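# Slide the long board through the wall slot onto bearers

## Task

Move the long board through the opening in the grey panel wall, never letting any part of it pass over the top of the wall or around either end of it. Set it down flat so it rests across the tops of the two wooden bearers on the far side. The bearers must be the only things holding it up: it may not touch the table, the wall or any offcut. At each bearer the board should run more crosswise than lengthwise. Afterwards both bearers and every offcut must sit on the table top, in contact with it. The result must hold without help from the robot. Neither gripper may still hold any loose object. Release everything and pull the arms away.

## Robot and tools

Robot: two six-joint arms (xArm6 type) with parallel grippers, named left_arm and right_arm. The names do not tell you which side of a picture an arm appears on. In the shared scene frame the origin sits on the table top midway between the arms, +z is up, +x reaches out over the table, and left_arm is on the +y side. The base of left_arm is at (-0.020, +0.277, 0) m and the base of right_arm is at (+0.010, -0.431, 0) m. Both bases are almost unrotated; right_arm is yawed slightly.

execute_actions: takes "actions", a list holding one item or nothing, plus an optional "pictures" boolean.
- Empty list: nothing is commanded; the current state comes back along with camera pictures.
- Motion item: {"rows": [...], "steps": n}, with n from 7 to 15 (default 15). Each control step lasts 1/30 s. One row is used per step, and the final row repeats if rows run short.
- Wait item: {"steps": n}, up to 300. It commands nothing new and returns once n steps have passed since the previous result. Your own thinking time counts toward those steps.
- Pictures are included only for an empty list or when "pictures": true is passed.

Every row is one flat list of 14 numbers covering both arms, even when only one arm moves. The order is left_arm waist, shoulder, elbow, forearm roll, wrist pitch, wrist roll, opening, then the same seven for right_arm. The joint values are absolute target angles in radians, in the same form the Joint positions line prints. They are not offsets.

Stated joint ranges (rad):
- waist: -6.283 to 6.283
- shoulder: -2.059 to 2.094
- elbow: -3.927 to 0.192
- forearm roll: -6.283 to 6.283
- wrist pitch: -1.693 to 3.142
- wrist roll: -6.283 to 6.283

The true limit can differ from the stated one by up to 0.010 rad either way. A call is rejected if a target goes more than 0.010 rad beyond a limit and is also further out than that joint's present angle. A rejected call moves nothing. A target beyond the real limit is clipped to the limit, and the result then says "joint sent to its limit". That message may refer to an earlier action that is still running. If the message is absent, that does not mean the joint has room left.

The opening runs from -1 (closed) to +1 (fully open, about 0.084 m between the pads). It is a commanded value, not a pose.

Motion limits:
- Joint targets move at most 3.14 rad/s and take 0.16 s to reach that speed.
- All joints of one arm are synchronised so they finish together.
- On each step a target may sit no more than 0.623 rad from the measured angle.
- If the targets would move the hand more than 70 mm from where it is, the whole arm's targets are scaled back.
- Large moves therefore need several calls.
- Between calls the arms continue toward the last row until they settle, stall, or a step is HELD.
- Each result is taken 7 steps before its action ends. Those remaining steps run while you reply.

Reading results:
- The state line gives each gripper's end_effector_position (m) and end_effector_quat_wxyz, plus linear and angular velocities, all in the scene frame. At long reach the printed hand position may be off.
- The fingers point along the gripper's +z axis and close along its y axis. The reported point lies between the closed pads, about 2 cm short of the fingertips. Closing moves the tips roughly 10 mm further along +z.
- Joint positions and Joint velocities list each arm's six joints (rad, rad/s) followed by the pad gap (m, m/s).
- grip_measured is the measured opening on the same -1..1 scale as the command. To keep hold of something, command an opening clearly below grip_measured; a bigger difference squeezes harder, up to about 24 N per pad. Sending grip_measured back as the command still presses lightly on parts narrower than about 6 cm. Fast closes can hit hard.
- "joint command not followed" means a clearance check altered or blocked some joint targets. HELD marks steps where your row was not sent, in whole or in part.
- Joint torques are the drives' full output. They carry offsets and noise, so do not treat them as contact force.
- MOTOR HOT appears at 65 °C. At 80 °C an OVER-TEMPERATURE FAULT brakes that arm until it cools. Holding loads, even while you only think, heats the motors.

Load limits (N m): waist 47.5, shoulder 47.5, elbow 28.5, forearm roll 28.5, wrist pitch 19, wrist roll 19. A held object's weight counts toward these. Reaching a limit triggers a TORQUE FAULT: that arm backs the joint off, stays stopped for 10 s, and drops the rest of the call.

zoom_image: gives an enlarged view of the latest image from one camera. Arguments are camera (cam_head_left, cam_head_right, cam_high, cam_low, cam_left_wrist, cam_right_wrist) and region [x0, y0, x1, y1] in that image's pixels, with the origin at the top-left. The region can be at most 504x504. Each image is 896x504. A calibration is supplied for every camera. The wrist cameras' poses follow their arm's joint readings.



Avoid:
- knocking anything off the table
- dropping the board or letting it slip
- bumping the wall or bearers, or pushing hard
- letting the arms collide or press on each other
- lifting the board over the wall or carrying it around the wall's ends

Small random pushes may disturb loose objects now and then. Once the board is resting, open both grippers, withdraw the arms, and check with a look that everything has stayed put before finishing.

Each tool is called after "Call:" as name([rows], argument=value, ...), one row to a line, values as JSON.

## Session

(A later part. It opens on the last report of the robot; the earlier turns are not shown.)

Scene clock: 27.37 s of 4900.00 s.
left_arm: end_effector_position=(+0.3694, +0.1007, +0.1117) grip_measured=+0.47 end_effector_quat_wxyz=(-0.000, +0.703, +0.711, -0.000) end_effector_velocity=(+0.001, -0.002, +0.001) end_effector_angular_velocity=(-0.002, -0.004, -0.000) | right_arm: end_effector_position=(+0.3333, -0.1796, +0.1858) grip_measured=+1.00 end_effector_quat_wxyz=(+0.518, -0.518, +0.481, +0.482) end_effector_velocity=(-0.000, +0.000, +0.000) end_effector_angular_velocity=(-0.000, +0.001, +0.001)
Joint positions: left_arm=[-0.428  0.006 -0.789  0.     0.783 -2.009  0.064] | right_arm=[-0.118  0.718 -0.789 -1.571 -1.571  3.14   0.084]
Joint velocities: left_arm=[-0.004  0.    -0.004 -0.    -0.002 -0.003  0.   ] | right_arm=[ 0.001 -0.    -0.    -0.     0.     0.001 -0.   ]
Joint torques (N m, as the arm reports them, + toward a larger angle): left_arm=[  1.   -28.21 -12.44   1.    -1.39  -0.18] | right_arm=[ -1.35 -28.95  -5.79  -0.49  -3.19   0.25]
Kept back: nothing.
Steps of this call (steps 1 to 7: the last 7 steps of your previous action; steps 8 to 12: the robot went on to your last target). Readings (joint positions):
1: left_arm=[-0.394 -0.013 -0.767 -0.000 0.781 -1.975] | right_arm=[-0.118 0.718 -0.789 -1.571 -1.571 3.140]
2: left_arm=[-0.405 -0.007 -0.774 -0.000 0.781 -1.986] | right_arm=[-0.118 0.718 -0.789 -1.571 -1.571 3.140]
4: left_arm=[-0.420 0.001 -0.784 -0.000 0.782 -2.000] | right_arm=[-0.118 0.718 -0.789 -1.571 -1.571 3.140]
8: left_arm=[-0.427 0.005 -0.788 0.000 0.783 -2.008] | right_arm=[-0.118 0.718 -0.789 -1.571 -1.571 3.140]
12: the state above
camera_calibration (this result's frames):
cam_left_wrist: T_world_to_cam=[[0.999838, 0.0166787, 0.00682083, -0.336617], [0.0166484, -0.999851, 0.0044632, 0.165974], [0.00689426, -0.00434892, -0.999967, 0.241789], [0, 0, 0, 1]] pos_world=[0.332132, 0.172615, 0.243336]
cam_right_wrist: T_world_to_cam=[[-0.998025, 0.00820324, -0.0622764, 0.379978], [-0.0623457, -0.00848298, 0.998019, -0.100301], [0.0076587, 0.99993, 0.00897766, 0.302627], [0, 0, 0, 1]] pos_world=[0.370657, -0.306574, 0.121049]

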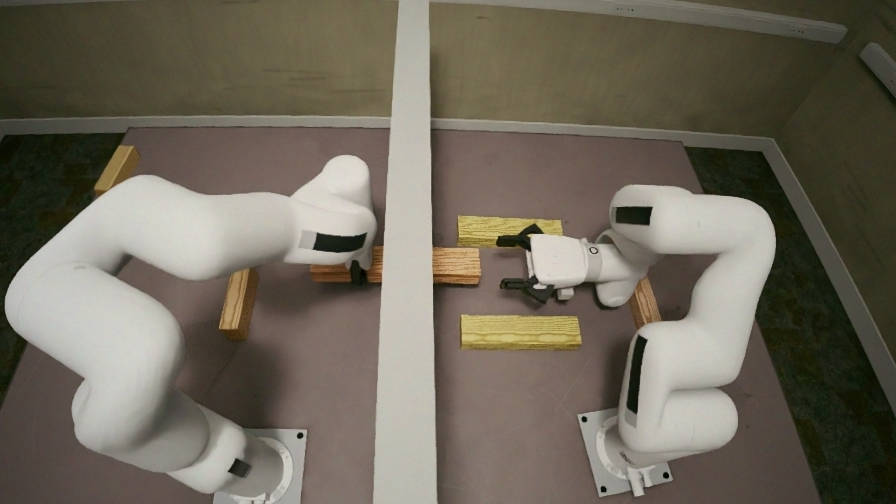

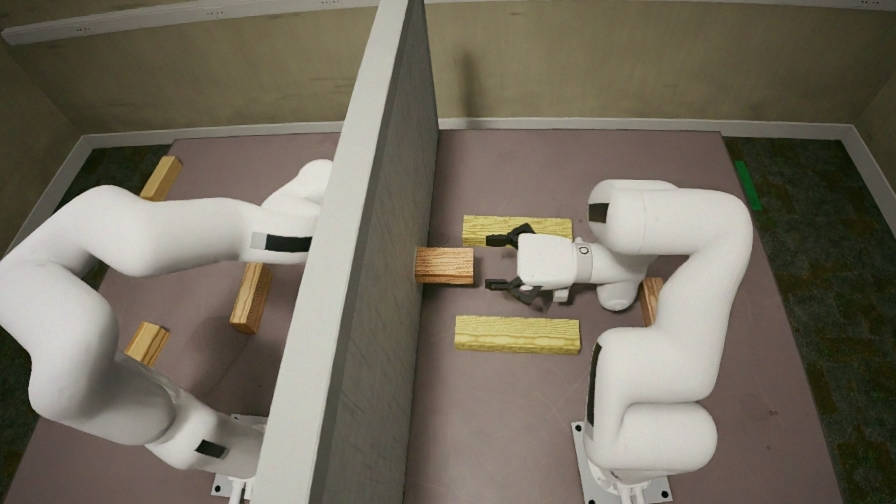

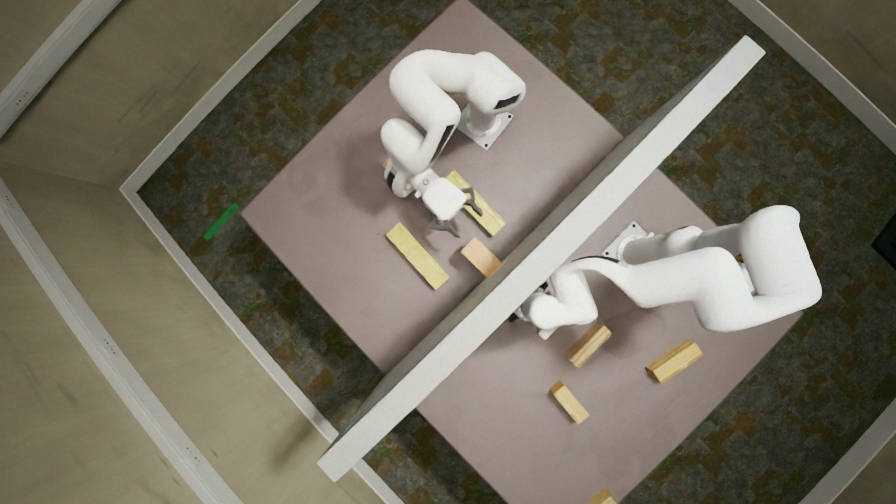

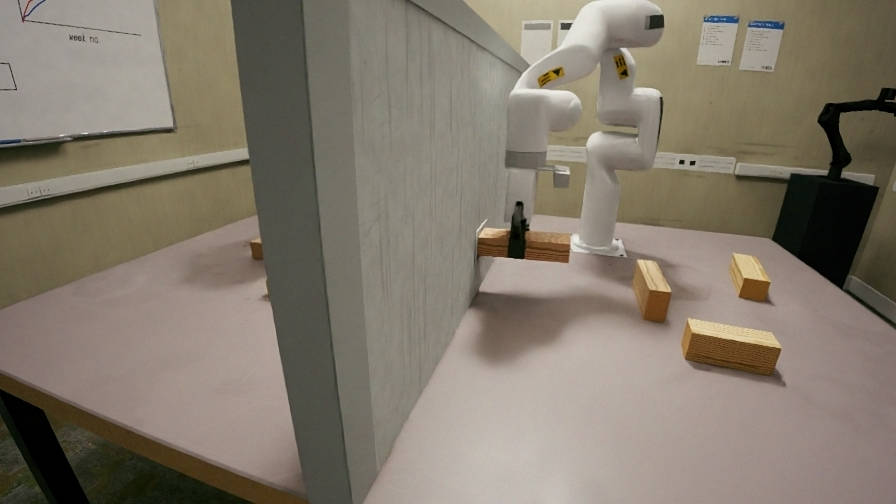

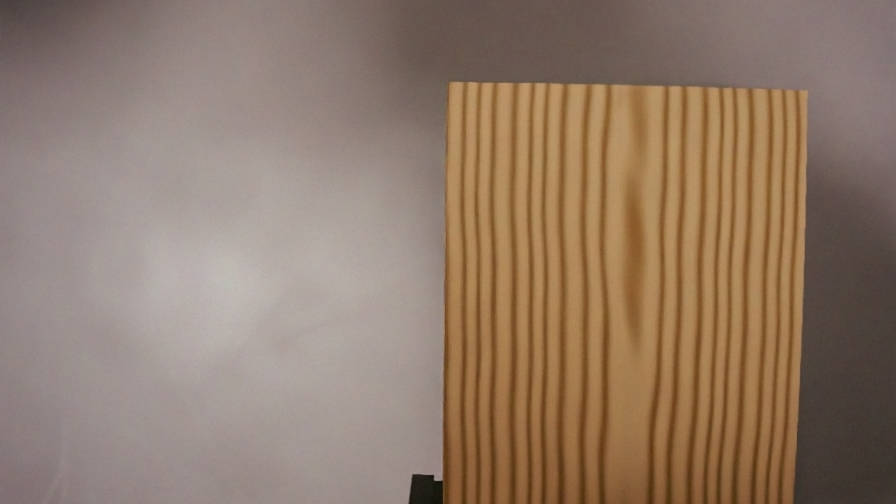

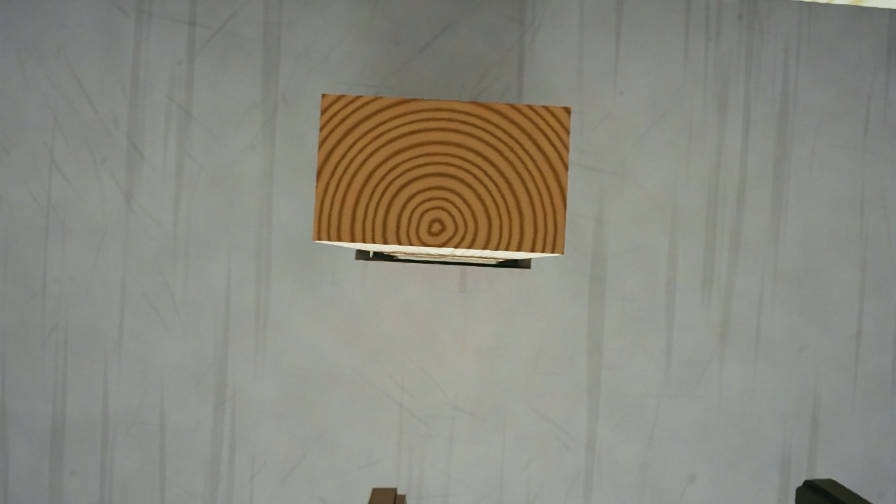

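Call:
execute_actions([
  {"rows":[[-0.45,0.0195,-0.8053,0,0.7858,-2.031,-1,-0.118,0.1316,-1.2192,-1.571,-1.571,2.338,1],[-0.45,0.0195,-0.8053,0,0.7858,-2.031,-1,-0.118,0.1316,-1.2192,-1.571,-1.571,2.338,1],[-0.45,0.0195,-0.8053,0,0.7858,-2.031,-1,-0.118,0.1316,-1.2192,-1.571,-1.571,2.338,1],[-0.4703,0.0334,-0.8216,0,0.7882,-2.0513,-1,-0.118,0.1316,-1.2192,-1.571,-1.571,2.338,1]],"steps":15},
])

Call:
execute_actions([
  {"steps":15},
])

Call:
execute_actions([
  {"rows":[[-0.4703,0.0334,-0.8216,0,0.7882,-2.0513,-1,-0.118,0.1316,-1.2192,0,1.0876,2.338,1]],"steps":15},
])

Call:
execute_actions([
  {"steps":50},
])

Call:
execute_actions([
  {"rows":[[-0.4703,0.0334,-0.8216,0,0.7882,-2.0513,-1,0.649,0.1316,-1.2192,0,1.0876,2.338,1]],"steps":15},
])

Call:
execute_actions([
  {"steps":35},
], pictures=true)

Scene clock: 29.83 s of 4900.00 s.
left_arm: end_effector_position=(+0.3694, +0.0830, +0.1117) grip_measured=+0.47 end_effector_quat_wxyz=(+0.000, +0.703, +0.711, +0.000) end_effector_velocity=(-0.001, -0.049, -0.000) end_effector_angular_velocity=(-0.002, -0.003, -0.008) | right_arm: end_effector_position=(+0.3709, -0.1796, +0.2591) grip_measured=+1.00 end_effector_quat_wxyz=(+0.617, -0.617, +0.345, +0.346) end_effector_velocity=(+0.126, +0.001, +0.367) end_effector_angular_velocity=(-0.003, -2.329, +0.004)
Joint positions: left_arm=[-0.465  0.029 -0.817 -0.     0.787 -2.044  0.064] | right_arm=[-0.118  0.552 -0.912 -1.571 -1.571  2.951  0.084]
Joint velocities: left_arm=[-0.1    0.064 -0.076 -0.001  0.009 -0.092  0.   ] | right_arm=[ 0.002 -0.768 -0.546 -0.004  0.003 -1.015 -0.   ]
Joint torques (N m, as the arm reports them, + toward a larger angle): left_arm=[  3.73 -29.37 -11.89   1.05  -1.42  -0.29] | right_arm=[ -1.27 -29.6   -8.03  -0.17  -3.02   0.14]
Steps of this call (steps 1 to 30: the robot went on to your last target; steps 31 to 66: nothing new was sent; steps 67 to 74: the first 8 steps of this action). Readings (joint positions):
67: left_arm=[-0.429 0.006 -0.789 0.000 0.783 -2.010] | right_arm=[-0.118 0.718 -0.789 -1.571 -1.571 3.140]
68: left_arm=[-0.431 0.008 -0.791 0.000 0.784 -2.013] | right_arm=[-0.118 0.714 -0.792 -1.571 -1.571 3.133]
70: left_arm=[-0.441 0.014 -0.799 0.000 0.785 -2.023] | right_arm=[-0.118 0.672 -0.821 -1.572 -1.570 3.083]
74: the state above

Scene clock: 30.33 s of 4900.00 s.
left_arm: end_effector_position=(+0.3694, +0.0804, +0.1115) grip_measured=+0.47 end_effector_quat_wxyz=(-0.000, +0.703, +0.711, -0.000) end_effector_velocity=(+0.000, -0.001, +0.000) end_effector_angular_velocity=(-0.001, -0.002, -0.000) | right_arm: end_effector_position=(+0.3801, -0.1795, +0.4574) grip_measured=+1.00 end_effector_quat_wxyz=(+0.705, -0.705, -0.054, -0.053) end_effector_velocity=(-0.086, +0.000, +0.367) end_effector_angular_velocity=(+0.006, -2.017, +0.004)
Joint positions: left_arm=[-0.47   0.033 -0.822  0.     0.788 -2.051  0.064] | right_arm=[-0.118  0.184 -1.181 -1.571 -1.571  2.416  0.084]
Joint velocities: left_arm=[-0.001  0.    -0.     0.    -0.002 -0.     0.   ] | right_arm=[ 0.001 -0.645 -0.476  0.003 -0.005 -0.896 -0.   ]
Joint torques (N m, as the arm reports them, + toward a larger angle): left_arm=[  1.11 -28.76 -12.67   0.91  -1.54  -0.17] | right_arm=[ -1.36 -21.78 -11.11   0.48  -1.84   0.64]
Kept back: nothing.
Steps of this call (steps 1 to 7: the last 7 steps of your previous action; steps 8 to 15: the robot went on to your last target). Readings (joint positions):
1: left_arm=[-0.467 0.031 -0.819 -0.000 0.788 -2.047] | right_arm=[-0.118 0.527 -0.930 -1.571 -1.571 2.917]
2: left_arm=[-0.469 0.032 -0.820 -0.000 0.788 -2.049] | right_arm=[-0.118 0.501 -0.949 -1.571 -1.571 2.880]
4: left_arm=[-0.470 0.033 -0.821 -0.000 0.788 -2.050] | right_arm=[-0.118 0.450 -0.986 -1.571 -1.571 2.806]
8: left_arm=[-0.470 0.033 -0.821 0.000 0.788 -2.051] | right_arm=[-0.118 0.350 -1.059 -1.571 -1.571 2.660]
15: the state above

Scene clock: 30.60 s of 4900.00 s.
left_arm: end_effector_position=(+0.3694, +0.0803, +0.1115) grip_measured=+0.47 end_effector_quat_wxyz=(+0.000, +0.703, +0.711, -0.000) end_effector_velocity=(+0.000, -0.000, +0.000) end_effector_angular_velocity=(-0.001, -0.001, +0.000) | right_arm: end_effector_position=(+0.4607, -0.1764, +0.5025) grip_measured=+1.00 end_effector_quat_wxyz=(+0.709, -0.674, +0.036, -0.203) end_effector_velocity=(+0.454, -0.067, +0.163) end_effector_angular_velocity=(+0.506, +0.179, -1.746)
Joint positions: left_arm=[-0.47   0.033 -0.822  0.     0.788 -2.051  0.064] | right_arm=[-0.118  0.147 -1.206 -1.325 -1.327  2.358  0.084]
Joint velocities: left_arm=[-0.     0.    -0.    -0.    -0.001  0.     0.   ] | right_arm=[ 0.    -0.045 -0.043  1.309  1.302 -0.053  0.   ]
Joint torques (N m, as the arm reports them, + toward a larger angle): left_arm=[  1.23 -28.63 -12.61   0.84  -1.53  -0.25] | right_arm=[ -1.55 -27.93 -13.8    1.23  -1.88   0.04]
Steps of this call (steps 1 to 8: the first 8 steps of this action). Readings (joint positions):
1: left_arm=[-0.470 0.033 -0.822 0.000 0.788 -2.051] | right_arm=[-0.118 0.164 -1.196 -1.570 -1.571 2.389]
2: left_arm=[-0.470 0.033 -0.822 0.000 0.788 -2.051] | right_arm=[-0.118 0.151 -1.205 -1.564 -1.566 2.373]
4: left_arm=[-0.470 0.033 -0.822 0.000 0.788 -2.051] | right_arm=[-0.118 0.144 -1.207 -1.509 -1.512 2.363]
8: the state above

Scene clock: 32.27 s of 4900.00 s.
left_arm: end_effector_position=(+0.3694, +0.0803, +0.1115) grip_measured=+0.47 end_effector_quat_wxyz=(+0.000, +0.703, +0.711, -0.000) end_effector_velocity=(+0.000, -0.000, +0.000) end_effector_angular_velocity=(-0.001, -0.001, +0.000) | right_arm: end_effector_position=(+0.5175, -0.4311, +0.2007) grip_measured=+1.00 end_effector_quat_wxyz=(+0.004, -0.392, +0.920, -0.002) end_effector_velocity=(-0.021, +0.002, +0.002) end_effector_angular_velocity=(+0.010, +0.082, -0.005)
Joint positions: left_arm=[-0.47   0.033 -0.822  0.     0.788 -2.051  0.064] | right_arm=[-0.118  0.132 -1.219 -0.001  1.08   2.338  0.084]
Joint velocities: left_arm=[ 0.    -0.     0.    -0.    -0.001  0.     0.   ] | right_arm=[ 0.    -0.008 -0.016  0.011  0.106  0.     0.   ]
Joint torques (N m, as the arm reports them, + toward a larger angle): left_arm=[  1.08 -28.93 -12.72   0.8   -1.54  -0.3 ] | right_arm=[ -1.33 -30.13 -15.68  -1.18  -3.01   0.24]
Kept back: nothing.
Steps of this call (steps 1 to 7: the last 7 steps of your previous action; steps 8 to 50: the robot went on to your last target). Readings (joint positions):
1: left_arm=[-0.470 0.033 -0.822 0.000 0.788 -2.051] | right_arm=[-0.118 0.145 -1.208 -1.282 -1.284 2.357]
2: left_arm=[-0.470 0.033 -0.822 0.000 0.788 -2.051] | right_arm=[-0.118 0.144 -1.209 -1.238 -1.241 2.355]
4: left_arm=[-0.470 0.033 -0.822 0.000 0.788 -2.051] | right_arm=[-0.118 0.143 -1.210 -1.152 -1.154 2.353]
8: left_arm=[-0.470 0.033 -0.822 0.000 0.788 -2.051] | right_arm=[-0.118 0.140 -1.212 -0.976 -0.979 2.349]
50: the state above

Scene clock: 32.53 s of 4900.00 s.
left_arm: end_effector_position=(+0.3694, +0.0803, +0.1115) grip_measured=+0.47 end_effector_quat_wxyz=(+0.000, +0.703, +0.711, -0.000) end_effector_velocity=(-0.000, +0.000, +0.000) end_effector_angular_velocity=(+0.000, +0.001, -0.001) | right_arm: end_effector_position=(+0.5095, -0.3457, +0.2009) grip_measured=+1.00 end_effector_quat_wxyz=(+0.002, -0.468, +0.884, -0.001) end_effector_velocity=(-0.071, +0.406, -0.001) end_effector_angular_velocity=(-0.001, +0.005, +0.813)
Joint positions: left_arm=[-0.47   0.033 -0.822  0.     0.788 -2.051  0.064] | right_arm=[ 0.051  0.131 -1.22  -0.     1.084  2.338  0.084]
Joint velocities: left_arm=[ 0.    -0.    -0.    -0.     0.002  0.001 -0.   ] | right_arm=[ 0.813  0.001 -0.    -0.001  0.004  0.     0.   ]
Joint torques (N m, as the arm reports them, + toward a larger angle): left_arm=[  1.22 -28.78 -12.57   0.93  -1.5   -0.24] | right_arm=[ -0.55 -30.75 -15.67  -0.88  -2.76   0.27]
Steps of this call (steps 1 to 8: the first 8 steps of this action). Readings (joint positions):
1: left_arm=[-0.470 0.033 -0.822 -0.000 0.788 -2.051] | right_arm=[-0.118 0.131 -1.220 -0.001 1.082 2.338]
2: left_arm=[-0.470 0.033 -0.822 0.000 0.788 -2.051] | right_arm=[-0.113 0.131 -1.220 -0.001 1.083 2.338]
4: left_arm=[-0.470 0.033 -0.822 -0.000 0.788 -2.051] | right_arm=[-0.069 0.131 -1.220 -0.001 1.084 2.338]
8: the state above

Scene clock: 33.70 s of 4900.00 s.
left_arm: end_effector_position=(+0.3694, +0.0803, +0.1115) grip_measured=+0.47 end_effector_quat_wxyz=(+0.000, +0.703, +0.711, -0.000) end_effector_velocity=(-0.000, +0.000, +0.000) end_effector_angular_velocity=(+0.000, +0.000, +0.000) | right_arm: end_effector_position=(+0.3740, -0.0804, +0.2000) grip_measured=+1.00 end_effector_quat_wxyz=(-0.000, -0.707, +0.707, -0.000) end_effector_velocity=(-0.002, +0.002, -0.000) end_effector_angular_velocity=(-0.000, +0.001, +0.005)
Joint positions: left_arm=[-0.47   0.033 -0.822  0.     0.788 -2.051  0.064] | right_arm=[ 0.648  0.132 -1.219 -0.     1.088  2.338  0.084]
Joint velocities: left_arm=[ 0.    -0.001 -0.     0.     0.001  0.     0.   ] | right_arm=[ 0.005  0.     0.     0.    -0.     0.     0.   ]
Joint torques (N m, as the arm reports them, + toward a larger angle): left_arm=[  1.21 -28.69 -12.5    0.95  -1.51  -0.27] | right_arm=[ -1.41 -30.52 -15.85  -0.76  -2.74   0.21]
Kept back: nothing.
Steps of this call (steps 1 to 7: the last 7 steps of your previous action; steps 8 to 35: the robot went on to your last target). Readings (joint positions):
1: left_arm=[-0.470 0.033 -0.822 0.000 0.788 -2.051] | right_arm=[0.078 0.131 -1.220 -0.000 1.084 2.338]
2: left_arm=[-0.470 0.033 -0.822 0.000 0.788 -2.051] | right_arm=[0.106 0.131 -1.220 -0.000 1.084 2.338]
4: left_arm=[-0.470 0.033 -0.822 0.000 0.788 -2.051] | right_arm=[0.162 0.131 -1.220 -0.000 1.085 2.338]
8: left_arm=[-0.470 0.033 -0.822 0.000 0.788 -2.051] | right_arm=[0.273 0.131 -1.220 -0.000 1.085 2.338]
35: the state above
camera_calibration (this result's frames):
cam_left_wrist: T_world_to_cam=[[0.999845, 0.0161869, 0.00699705, -0.336275], [0.0161552, -0.999859, 0.00456734, 0.145722], [0.00707, -0.00445359, -0.999965, 0.241489], [0, 0, 0, 1]] pos_world=[0.332161, 0.152221, 0.243168]
cam_right_wrist: T_world_to_cam=[[-0.999903, 0.0107038, -0.00895106, 0.410891], [0.0106303, 0.99991, 0.00822074, 0.140601], [0.00903824, 0.00812479, -0.999926, 0.324595], [0, 0, 0, 1]] pos_world=[0.406422, -0.147624, 0.327094]

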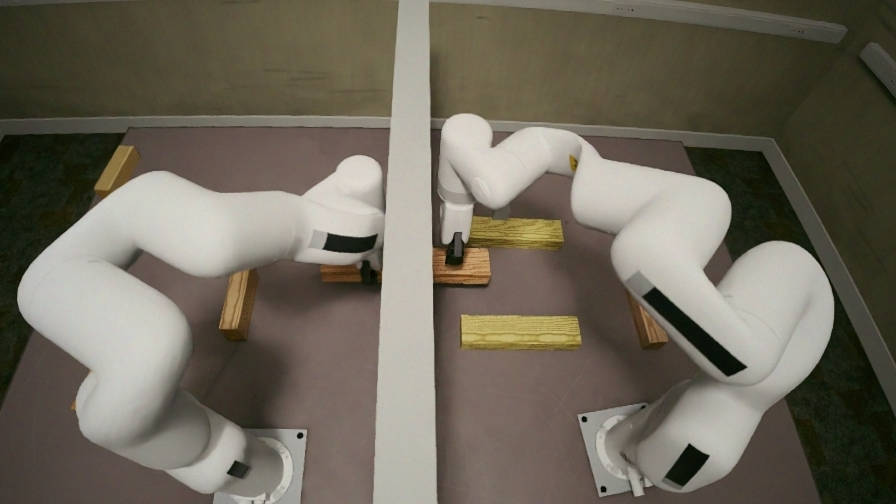

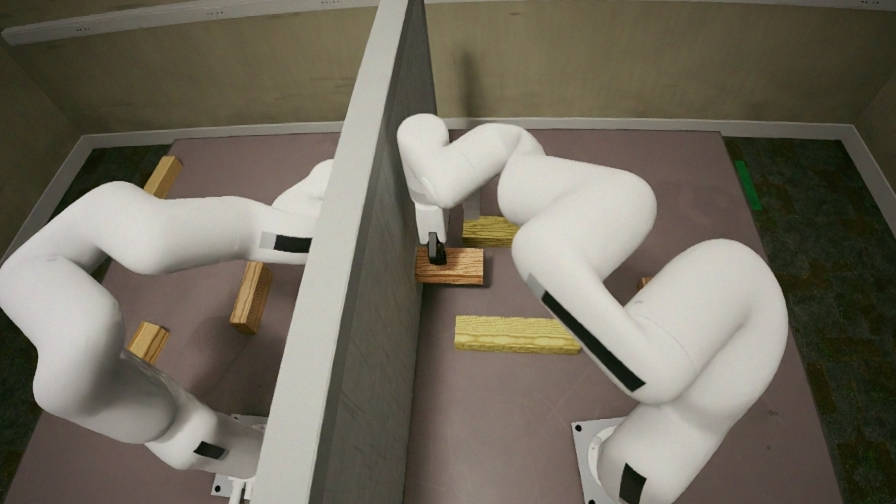

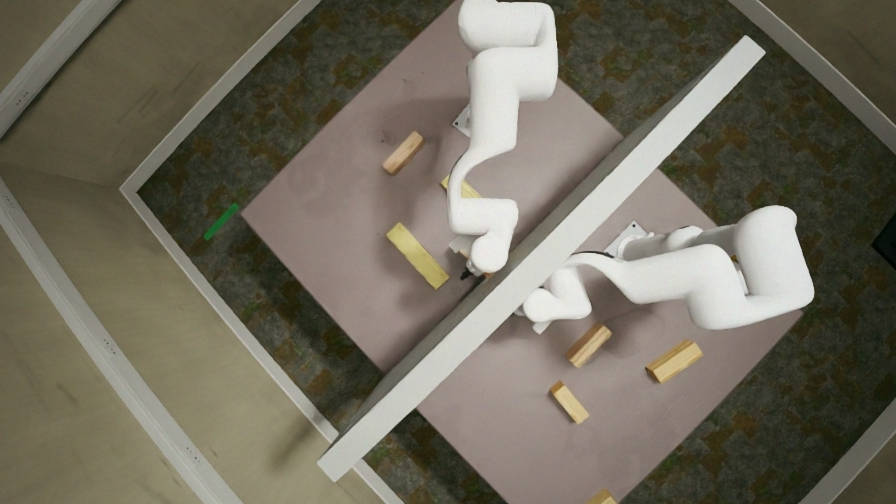

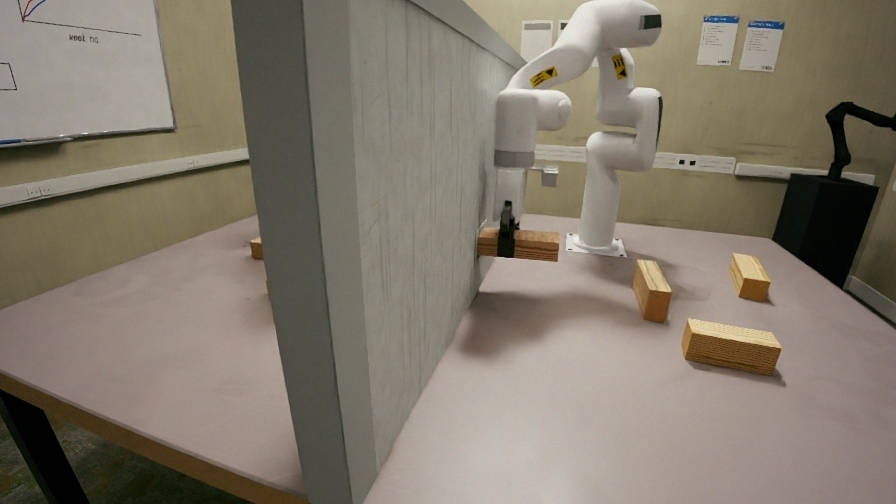

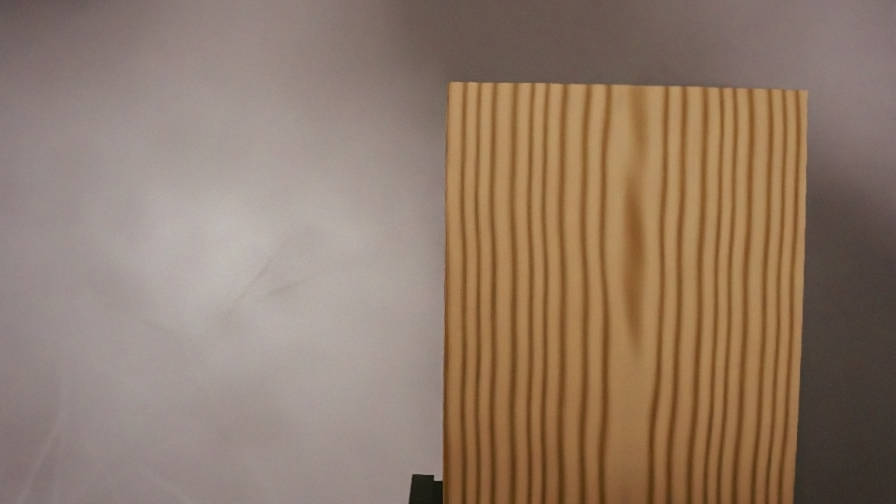

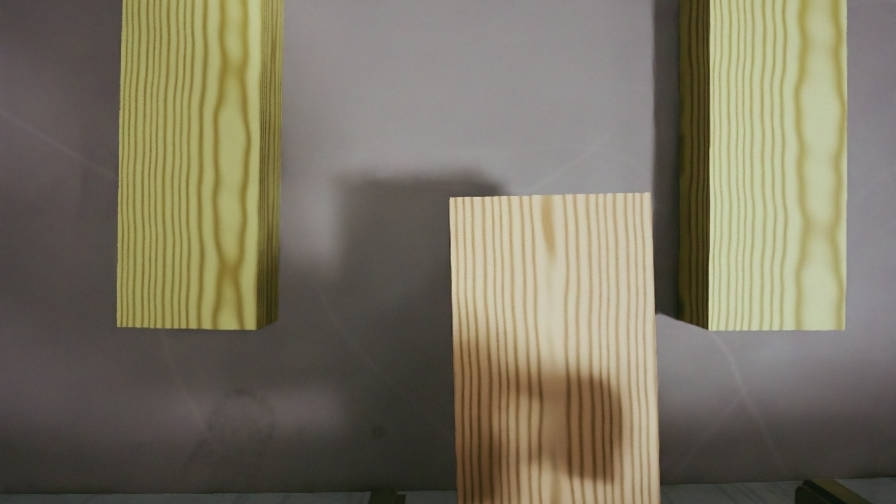

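Call:
execute_actions([
  {"rows":[[-0.4703,0.0334,-0.8216,0,0.7882,-2.0513,-1,0.6512,0.188,-1.157,0,0.969,2.328,1],[-0.4703,0.0334,-0.8216,0,0.7882,-2.0513,-1,0.6512,0.188,-1.157,0,0.969,2.328,1],[-0.4703,0.0334,-0.8216,0,0.7882,-2.0513,-1,0.6512,0.188,-1.157,0,0.969,2.328,1],[-0.4703,0.0334,-0.8216,0,0.7882,-2.0513,-1,0.6512,0.188,-1.157,0,0.969,2.328,1],[-0.4703,0.0334,-0.8216,0,0.7882,-2.0513,-1,0.6512,0.188,-1.157,0,0.969,2.328,1],[-0.4703,0.0334,-0.8216,0,0.7882,-2.0513,-1,0.6512,0.2488,-1.0883,0,0.8395,2.328,1]],"steps":15},
])

Call:
execute_actions([
  {"steps":15},
], pictures=true)

Scene clock: 34.80 s of 4900.00 s.
left_arm: end_effector_position=(+0.3694, +0.0803, +0.1115) grip_measured=+0.47 end_effector_quat_wxyz=(+0.000, +0.703, +0.711, -0.000) end_effector_velocity=(+0.000, -0.000, +0.000) end_effector_angular_velocity=(-0.000, -0.000, +0.001) | right_arm: end_effector_position=(+0.3738, -0.0786, +0.1470) grip_measured=+1.00 end_effector_quat_wxyz=(-0.002, -0.711, +0.703, +0.000) end_effector_velocity=(+0.031, +0.033, -0.259) end_effector_angular_velocity=(+0.134, -0.140, +0.015)
Joint positions: left_arm=[-0.47   0.033 -0.822  0.     0.788 -2.051  0.064] | right_arm=[ 0.651  0.197 -1.146  0.     0.952  2.329  0.084]
Joint velocities: left_arm=[-0.    -0.    -0.     0.    -0.    -0.001  0.   ] | right_arm=[ 0.004  0.356  0.371 -0.001 -0.921 -0.011  0.   ]
Joint torques (N m, as the arm reports them, + toward a larger angle): left_arm=[  1.12 -28.63 -12.71   0.83  -1.57  -0.28] | right_arm=[ -1.4  -21.94 -11.88  -0.76  -2.35   0.34]
Steps of this call (steps 1 to 15: the robot went on to your last target; steps 16 to 25: nothing new was sent; steps 26 to 33: the first 8 steps of this action). Readings (joint positions):
26: left_arm=[-0.470 0.033 -0.822 0.000 0.788 -2.051] | right_arm=[0.649 0.132 -1.219 -0.000 1.087 2.338]
27: left_arm=[-0.470 0.033 -0.822 0.000 0.788 -2.051] | right_arm=[0.649 0.133 -1.217 -0.000 1.081 2.337]
29: left_arm=[-0.470 0.033 -0.822 -0.000 0.788 -2.051] | right_arm=[0.650 0.151 -1.199 -0.000 1.036 2.334]
33: the state above

Scene clock: 35.30 s of 4900.00 s.
left_arm: end_effector_position=(+0.3694, +0.0803, +0.1115) grip_measured=+0.47 end_effector_quat_wxyz=(+0.000, +0.703, +0.711, -0.000) end_effector_velocity=(-0.000, +0.000, +0.000) end_effector_angular_velocity=(+0.000, +0.001, +0.000) | right_arm: end_effector_position=(+0.3724, -0.0798, +0.1076) grip_measured=+1.00 end_effector_quat_wxyz=(+0.001, -0.712, +0.703, -0.000) end_effector_velocity=(-0.003, -0.003, -0.006) end_effector_angular_velocity=(-0.009, +0.010, +0.001)
Joint positions: left_arm=[-0.47   0.033 -0.822 -0.     0.788 -2.051  0.064] | right_arm=[ 0.651  0.248 -1.089 -0.     0.84   2.328  0.084]
Joint velocities: left_arm=[-0.    -0.    -0.    -0.     0.001 -0.    -0.   ] | right_arm=[-0.     0.006  0.008 -0.    -0.001 -0.002  0.   ]
Joint torques (N m, as the arm reports them, + toward a larger angle): left_arm=[  1.34 -28.82 -12.58   0.86  -1.46  -0.14] | right_arm=[ -1.36 -32.26 -14.82  -0.8   -2.79   0.23]
Kept back: nothing.
Steps of this call (steps 1 to 7: the last 7 steps of your previous action; steps 8 to 15: the robot went on to your last target). Readings (joint positions):
1: left_arm=[-0.470 0.033 -0.822 -0.000 0.788 -2.051] | right_arm=[0.651 0.210 -1.132 -0.000 0.920 2.329]
2: left_arm=[-0.470 0.033 -0.822 0.000 0.788 -2.051] | right_arm=[0.651 0.224 -1.117 -0.000 0.893 2.328]
4: left_arm=[-0.470 0.033 -0.822 -0.000 0.788 -2.051] | right_arm=[0.651 0.244 -1.094 0.000 0.861 2.328]
8: left_arm=[-0.470 0.033 -0.822 -0.000 0.788 -2.051] | right_arm=[0.651 0.248 -1.090 -0.000 0.842 2.328]
15: the state above
camera_calibration (this result's frames):
cam_left_wrist: T_world_to_cam=[[0.999845, 0.0161869, 0.00699702, -0.336275], [0.0161552, -0.999859, 0.00456756, 0.145722], [0.00706997, -0.00445381, -0.999965, 0.241489], [0, 0, 0, 1]] pos_world=[0.332161, 0.152221, 0.243168]
cam_right_wrist: T_world_to_cam=[[-0.99995, -0.00224424, -0.00977939, 0.407554], [-0.00233287, 0.999956, 0.00906033, 0.145545], [0.00975862, 0.00908269, -0.999911, 0.231993], [0, 0, 0, 1]] pos_world=[0.405609, -0.146731, 0.23464]

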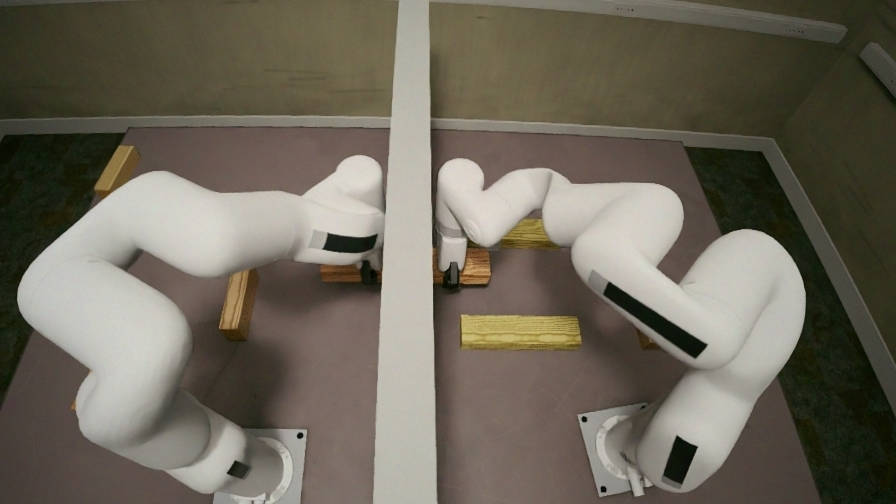

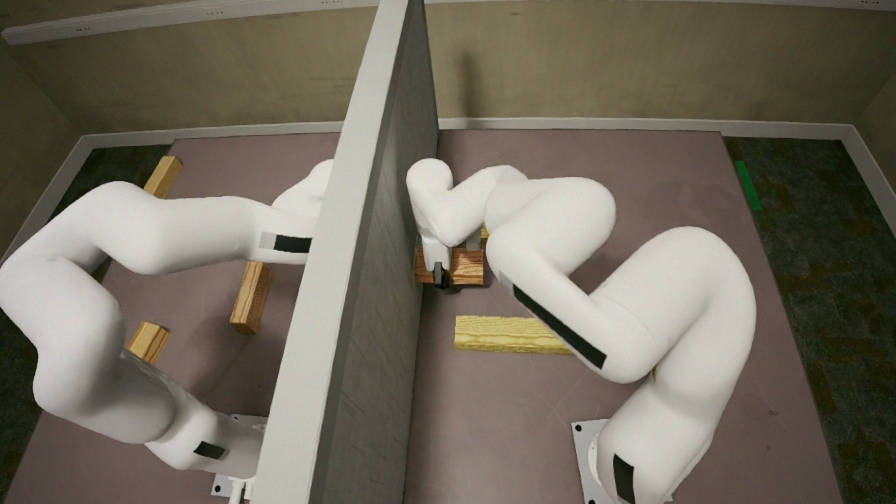

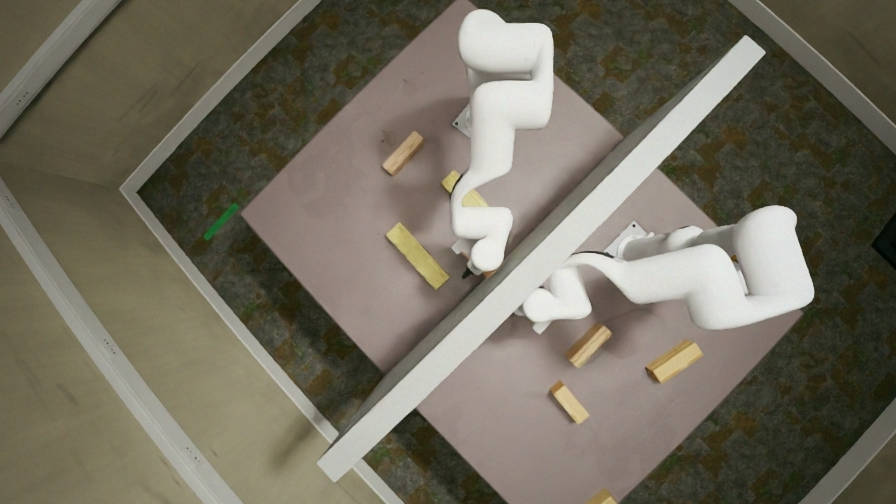

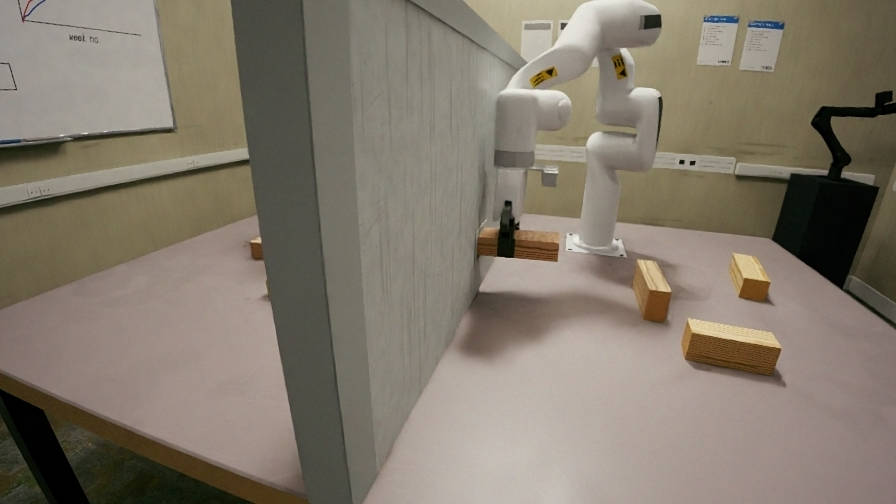

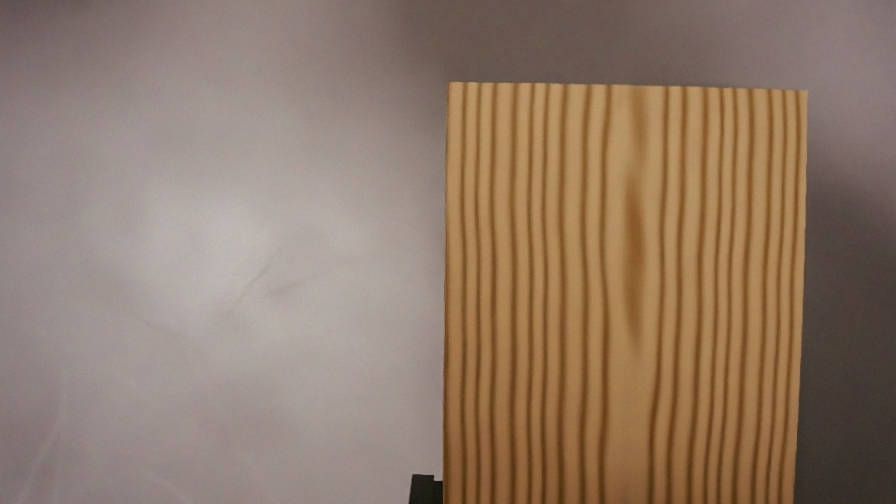

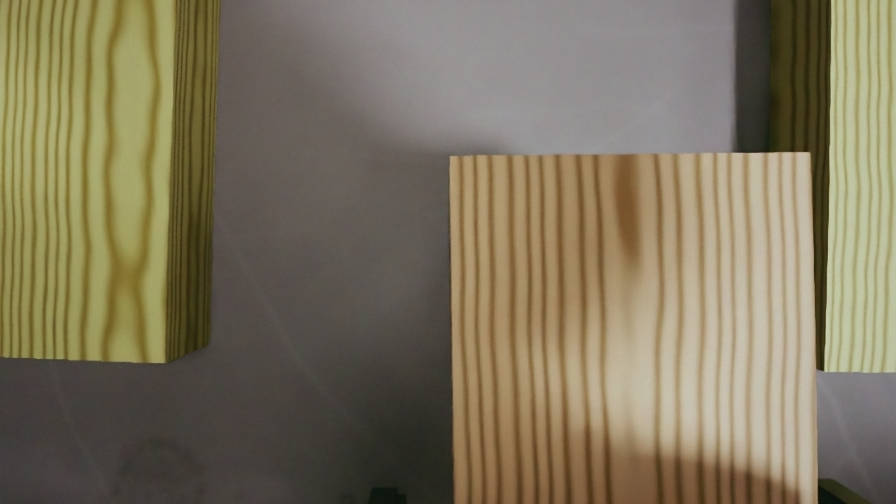

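Call:
execute_actions([
  {"rows":[[-0.4703,0.0334,-0.8216,0,0.7882,-2.0513,-1,0.6512,0.2488,-1.0883,0,0.8395,2.328,0.7],[-0.4703,0.0334,-0.8216,0,0.7882,-2.0513,-1,0.6512,0.2488,-1.0883,0,0.8395,2.328,0.5],[-0.4703,0.0334,-0.8216,0,0.7882,-2.0513,-1,0.6512,0.2488,-1.0883,0,0.8395,2.328,0.5],[-0.4703,0.0334,-0.8216,0,0.7882,-2.0513,-1,0.6512,0.2488,-1.0883,0,0.8395,2.328,0.5],[-0.4703,0.0334,-0.8216,0,0.7882,-2.0513,-1,0.6512,0.2488,-1.0883,0,0.8395,2.328,0.3],[-0.4703,0.0334,-0.8216,0,0.7882,-2.0513,-1,0.6512,0.2488,-1.0883,0,0.8395,2.328,0],[-0.4703,0.0334,-0.8216,0,0.7882,-2.0513,-1,0.6512,0.2488,-1.0883,0,0.8395,2.328,-0.5],[-0.4703,0.0334,-0.8216,0,0.7882,-2.0513,-1,0.6512,0.2488,-1.0883,0,0.8395,2.328,-1]],"steps":15},
])

Call:
execute_actions([
  {"rows":[[-0.4703,0.0334,-0.8216,0,0.7882,-2.0513,1,0.6512,0.2488,-1.0883,0,0.8395,2.328,-1]],"steps":15},
])

Call:
execute_actions([
  {"steps":10},
], pictures=true)

Scene clock: 36.10 s of 4900.00 s.
left_arm: end_effector_position=(+0.3693, +0.0803, +0.1115) grip_measured=+0.47 end_effector_quat_wxyz=(-0.000, +0.703, +0.711, -0.000) end_effector_velocity=(+0.000, +0.000, -0.000) end_effector_angular_velocity=(-0.000, -0.000, +0.000) | right_arm: end_effector_position=(+0.3722, -0.0800, +0.1070) grip_measured=+0.47 end_effector_quat_wxyz=(+0.000, -0.712, +0.703, -0.000) end_effector_velocity=(+0.000, -0.000, -0.000) end_effector_angular_velocity=(-0.000, +0.000, +0.000)
Joint positions: left_arm=[-0.47   0.033 -0.822  0.     0.788 -2.051  0.064] | right_arm=[ 0.651  0.249 -1.088 -0.     0.839  2.328  0.064]
Joint velocities: left_arm=[ 0.     0.001 -0.     0.    -0.001 -0.    -0.   ] | right_arm=[-0.     0.    -0.     0.     0.    -0.001 -0.   ]
Joint torques (N m, as the arm reports them, + toward a larger angle): left_arm=[  1.24 -28.83 -12.67   0.87  -1.55  -0.29] | right_arm=[ -1.27 -31.78 -14.72  -0.65  -2.72   0.33]
Steps of this call (steps 1 to 15: the robot went on to your last target; step 16: nothing new was sent; steps 17 to 24: the first 8 steps of this action). Readings (joint positions):
17: left_arm=[-0.470 0.033 -0.822 0.000 0.788 -2.051] | right_arm=[0.651 0.249 -1.088 0.000 0.839 2.328]
18: left_arm=[-0.470 0.033 -0.822 0.000 0.788 -2.051] | right_arm=[0.651 0.249 -1.088 -0.000 0.839 2.328]
20: left_arm=[-0.470 0.033 -0.822 0.000 0.788 -2.051] | right_arm=[0.651 0.249 -1.088 -0.000 0.840 2.328]
24: the state above

Scene clock: 36.60 s of 4900.00 s.
left_arm: end_effector_position=(+0.3704, +0.0798, +0.1127) grip_measured=+0.98 end_effector_quat_wxyz=(+0.002, +0.703, +0.711, +0.000) end_effector_velocity=(-0.007, +0.004, -0.009) end_effector_angular_velocity=(+0.012, +0.022, -0.001) | right_arm: end_effector_position=(+0.3713, -0.0809, +0.1055) grip_measured=+0.47 end_effector_quat_wxyz=(-0.002, -0.712, +0.703, +0.000) end_effector_velocity=(+0.006, +0.006, +0.010) end_effector_angular_velocity=(+0.019, -0.020, -0.001)
Joint positions: left_arm=[-0.47   0.032 -0.823 -0.     0.788 -2.051  0.083] | right_arm=[ 0.651  0.25  -1.086 -0.     0.84   2.328  0.064]
Joint velocities: left_arm=[-0.     0.006  0.015  0.001  0.004  0.001  0.012] | right_arm=[-0.    -0.008 -0.014  0.    -0.006  0.     0.   ]
Joint torques (N m, as the arm reports them, + toward a larger angle): left_arm=[  1.14 -26.16 -11.02   1.28  -1.17  -0.26] | right_arm=[ -1.22 -35.46 -16.79  -0.62  -3.7    0.19]
Steps of this call (steps 1 to 7: the last 7 steps of your previous action; steps 8 to 15: the first 8 steps of this action). Readings (joint positions):
8: left_arm=[-0.470 0.033 -0.822 0.000 0.788 -2.051] | right_arm=[0.651 0.249 -1.088 -0.000 0.839 2.328]
9: left_arm=[-0.470 0.033 -0.822 0.000 0.788 -2.051] | right_arm=[0.651 0.249 -1.088 -0.000 0.839 2.328]
11: left_arm=[-0.470 0.033 -0.823 -0.000 0.788 -2.051] | right_arm=[0.651 0.249 -1.087 -0.000 0.840 2.328]
15: the state above

Scene clock: 36.93 s of 4900.00 s.
left_arm: end_effector_position=(+0.3694, +0.0803, +0.1116) grip_measured=+1.00 end_effector_quat_wxyz=(+0.000, +0.703, +0.711, +0.000) end_effector_velocity=(-0.001, +0.000, -0.001) end_effector_angular_velocity=(+0.001, +0.002, +0.000) | right_arm: end_effector_position=(+0.3721, -0.0801, +0.1069) grip_measured=+0.47 end_effector_quat_wxyz=(-0.000, -0.712, +0.703, -0.000) end_effector_velocity=(+0.001, +0.000, +0.001) end_effector_angular_velocity=(+0.002, -0.002, +0.000)
Joint positions: left_arm=[-0.47   0.033 -0.822 -0.     0.788 -2.051  0.084] | right_arm=[ 0.651  0.249 -1.088 -0.     0.84   2.328  0.064]
Joint velocities: left_arm=[-0.     0.001  0.001 -0.     0.    -0.     0.   ] | right_arm=[-0.    -0.001 -0.001 -0.    -0.    -0.    -0.   ]
Joint torques (N m, as the arm reports them, + toward a larger angle): left_arm=[  1.   -26.37 -11.31   1.05  -1.    -0.19] | right_arm=[ -1.21 -35.14 -16.44  -0.53  -3.52   0.27]
Kept back: nothing.
Steps of this call (steps 1 to 7: the last 7 steps of your previous action; steps 8 to 10: the robot went on to your last target). Readings (joint positions):
1: left_arm=[-0.470 0.033 -0.823 -0.000 0.788 -2.051] | right_arm=[0.651 0.250 -1.087 -0.000 0.840 2.328]
2: left_arm=[-0.470 0.033 -0.822 -0.000 0.788 -2.051] | right_arm=[0.651 0.250 -1.087 -0.000 0.840 2.328]
4: left_arm=[-0.470 0.033 -0.822 -0.000 0.788 -2.051] | right_arm=[0.651 0.249 -1.088 -0.000 0.840 2.328]
8: left_arm=[-0.470 0.033 -0.822 -0.000 0.788 -2.051] | right_arm=[0.651 0.249 -1.088 -0.000 0.840 2.328]
10: the state above
camera_calibration (this result's frames):
cam_left_wrist: T_world_to_cam=[[0.999842, 0.0162147, 0.00723008, -0.336374], [0.0161809, -0.999858, 0.00470188, 0.14566], [0.00730529, -0.00458415, -0.999963, 0.241504], [0, 0, 0, 1]] pos_world=[0.3322, 0.152201, 0.243242]
cam_right_wrist: T_world_to_cam=[[-0.99996, -0.00225309, -0.00867508, 0.407116], [-0.00232248, 0.999965, 0.00799656, 0.145964], [0.00865677, 0.00801639, -0.99993, 0.231614], [0, 0, 0, 1]] pos_world=[0.405434, -0.146899, 0.233963]

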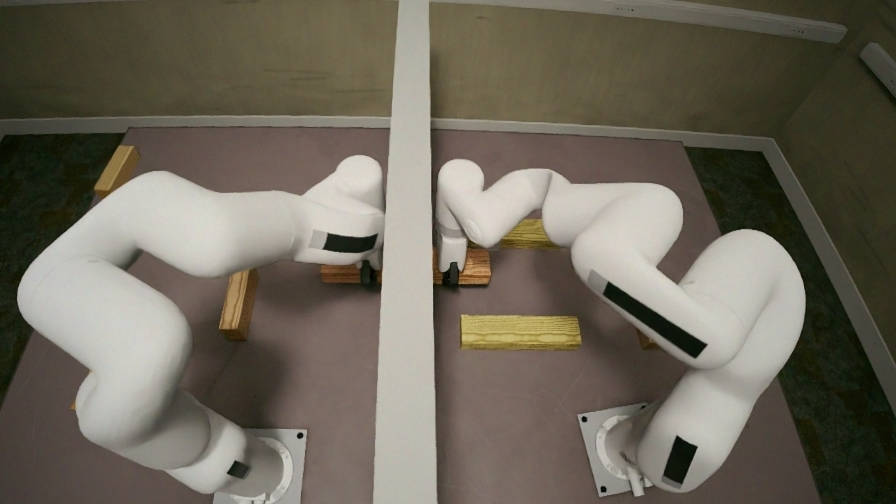

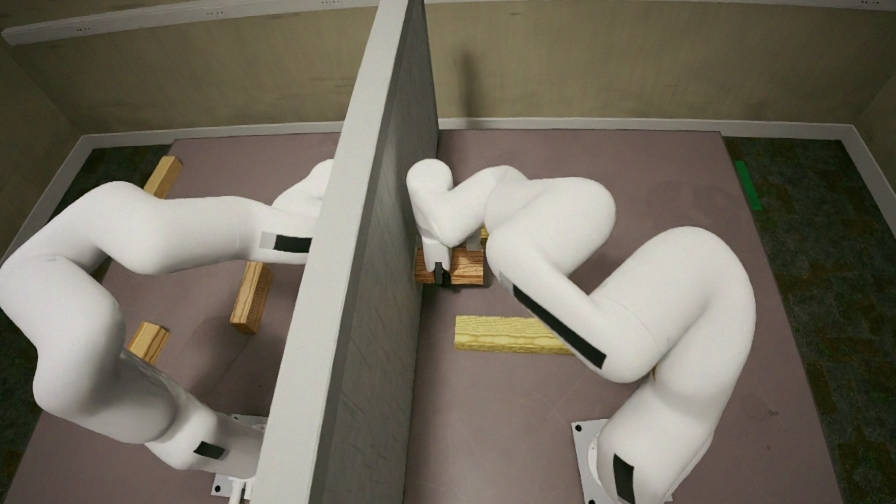

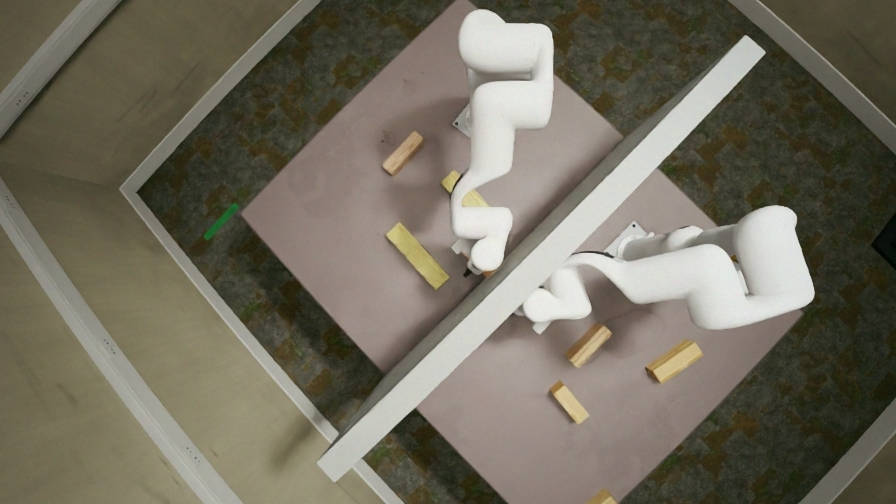

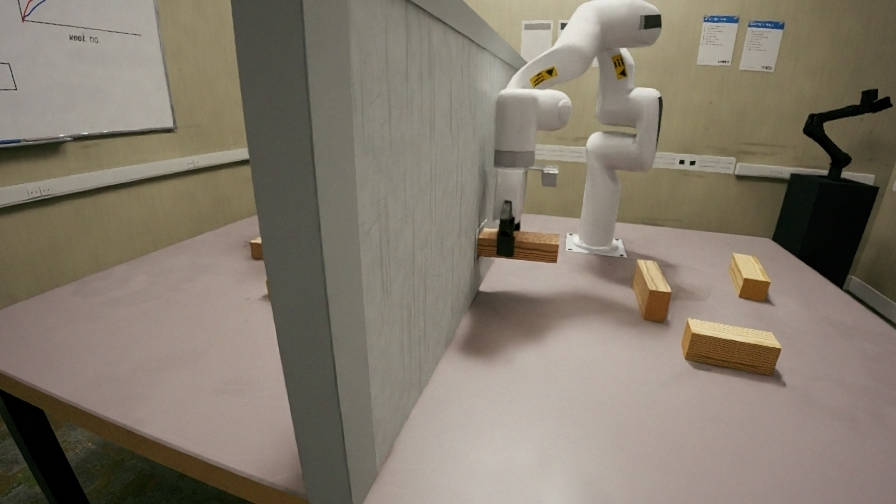

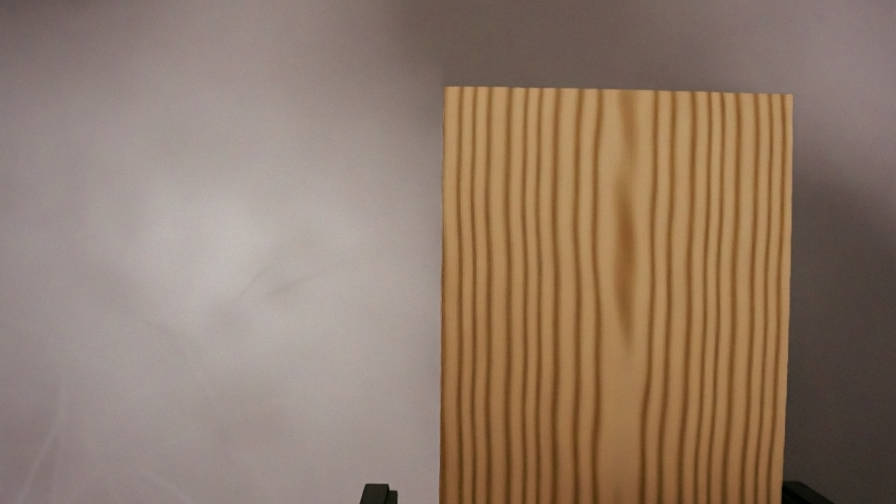

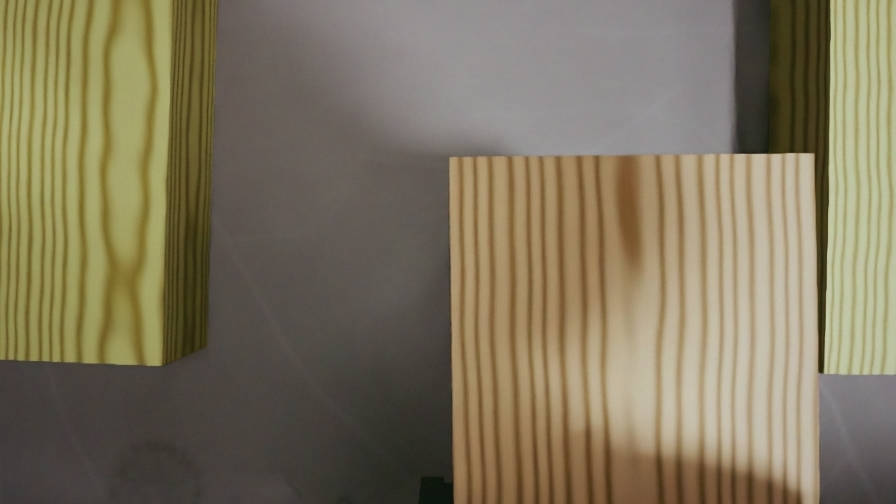

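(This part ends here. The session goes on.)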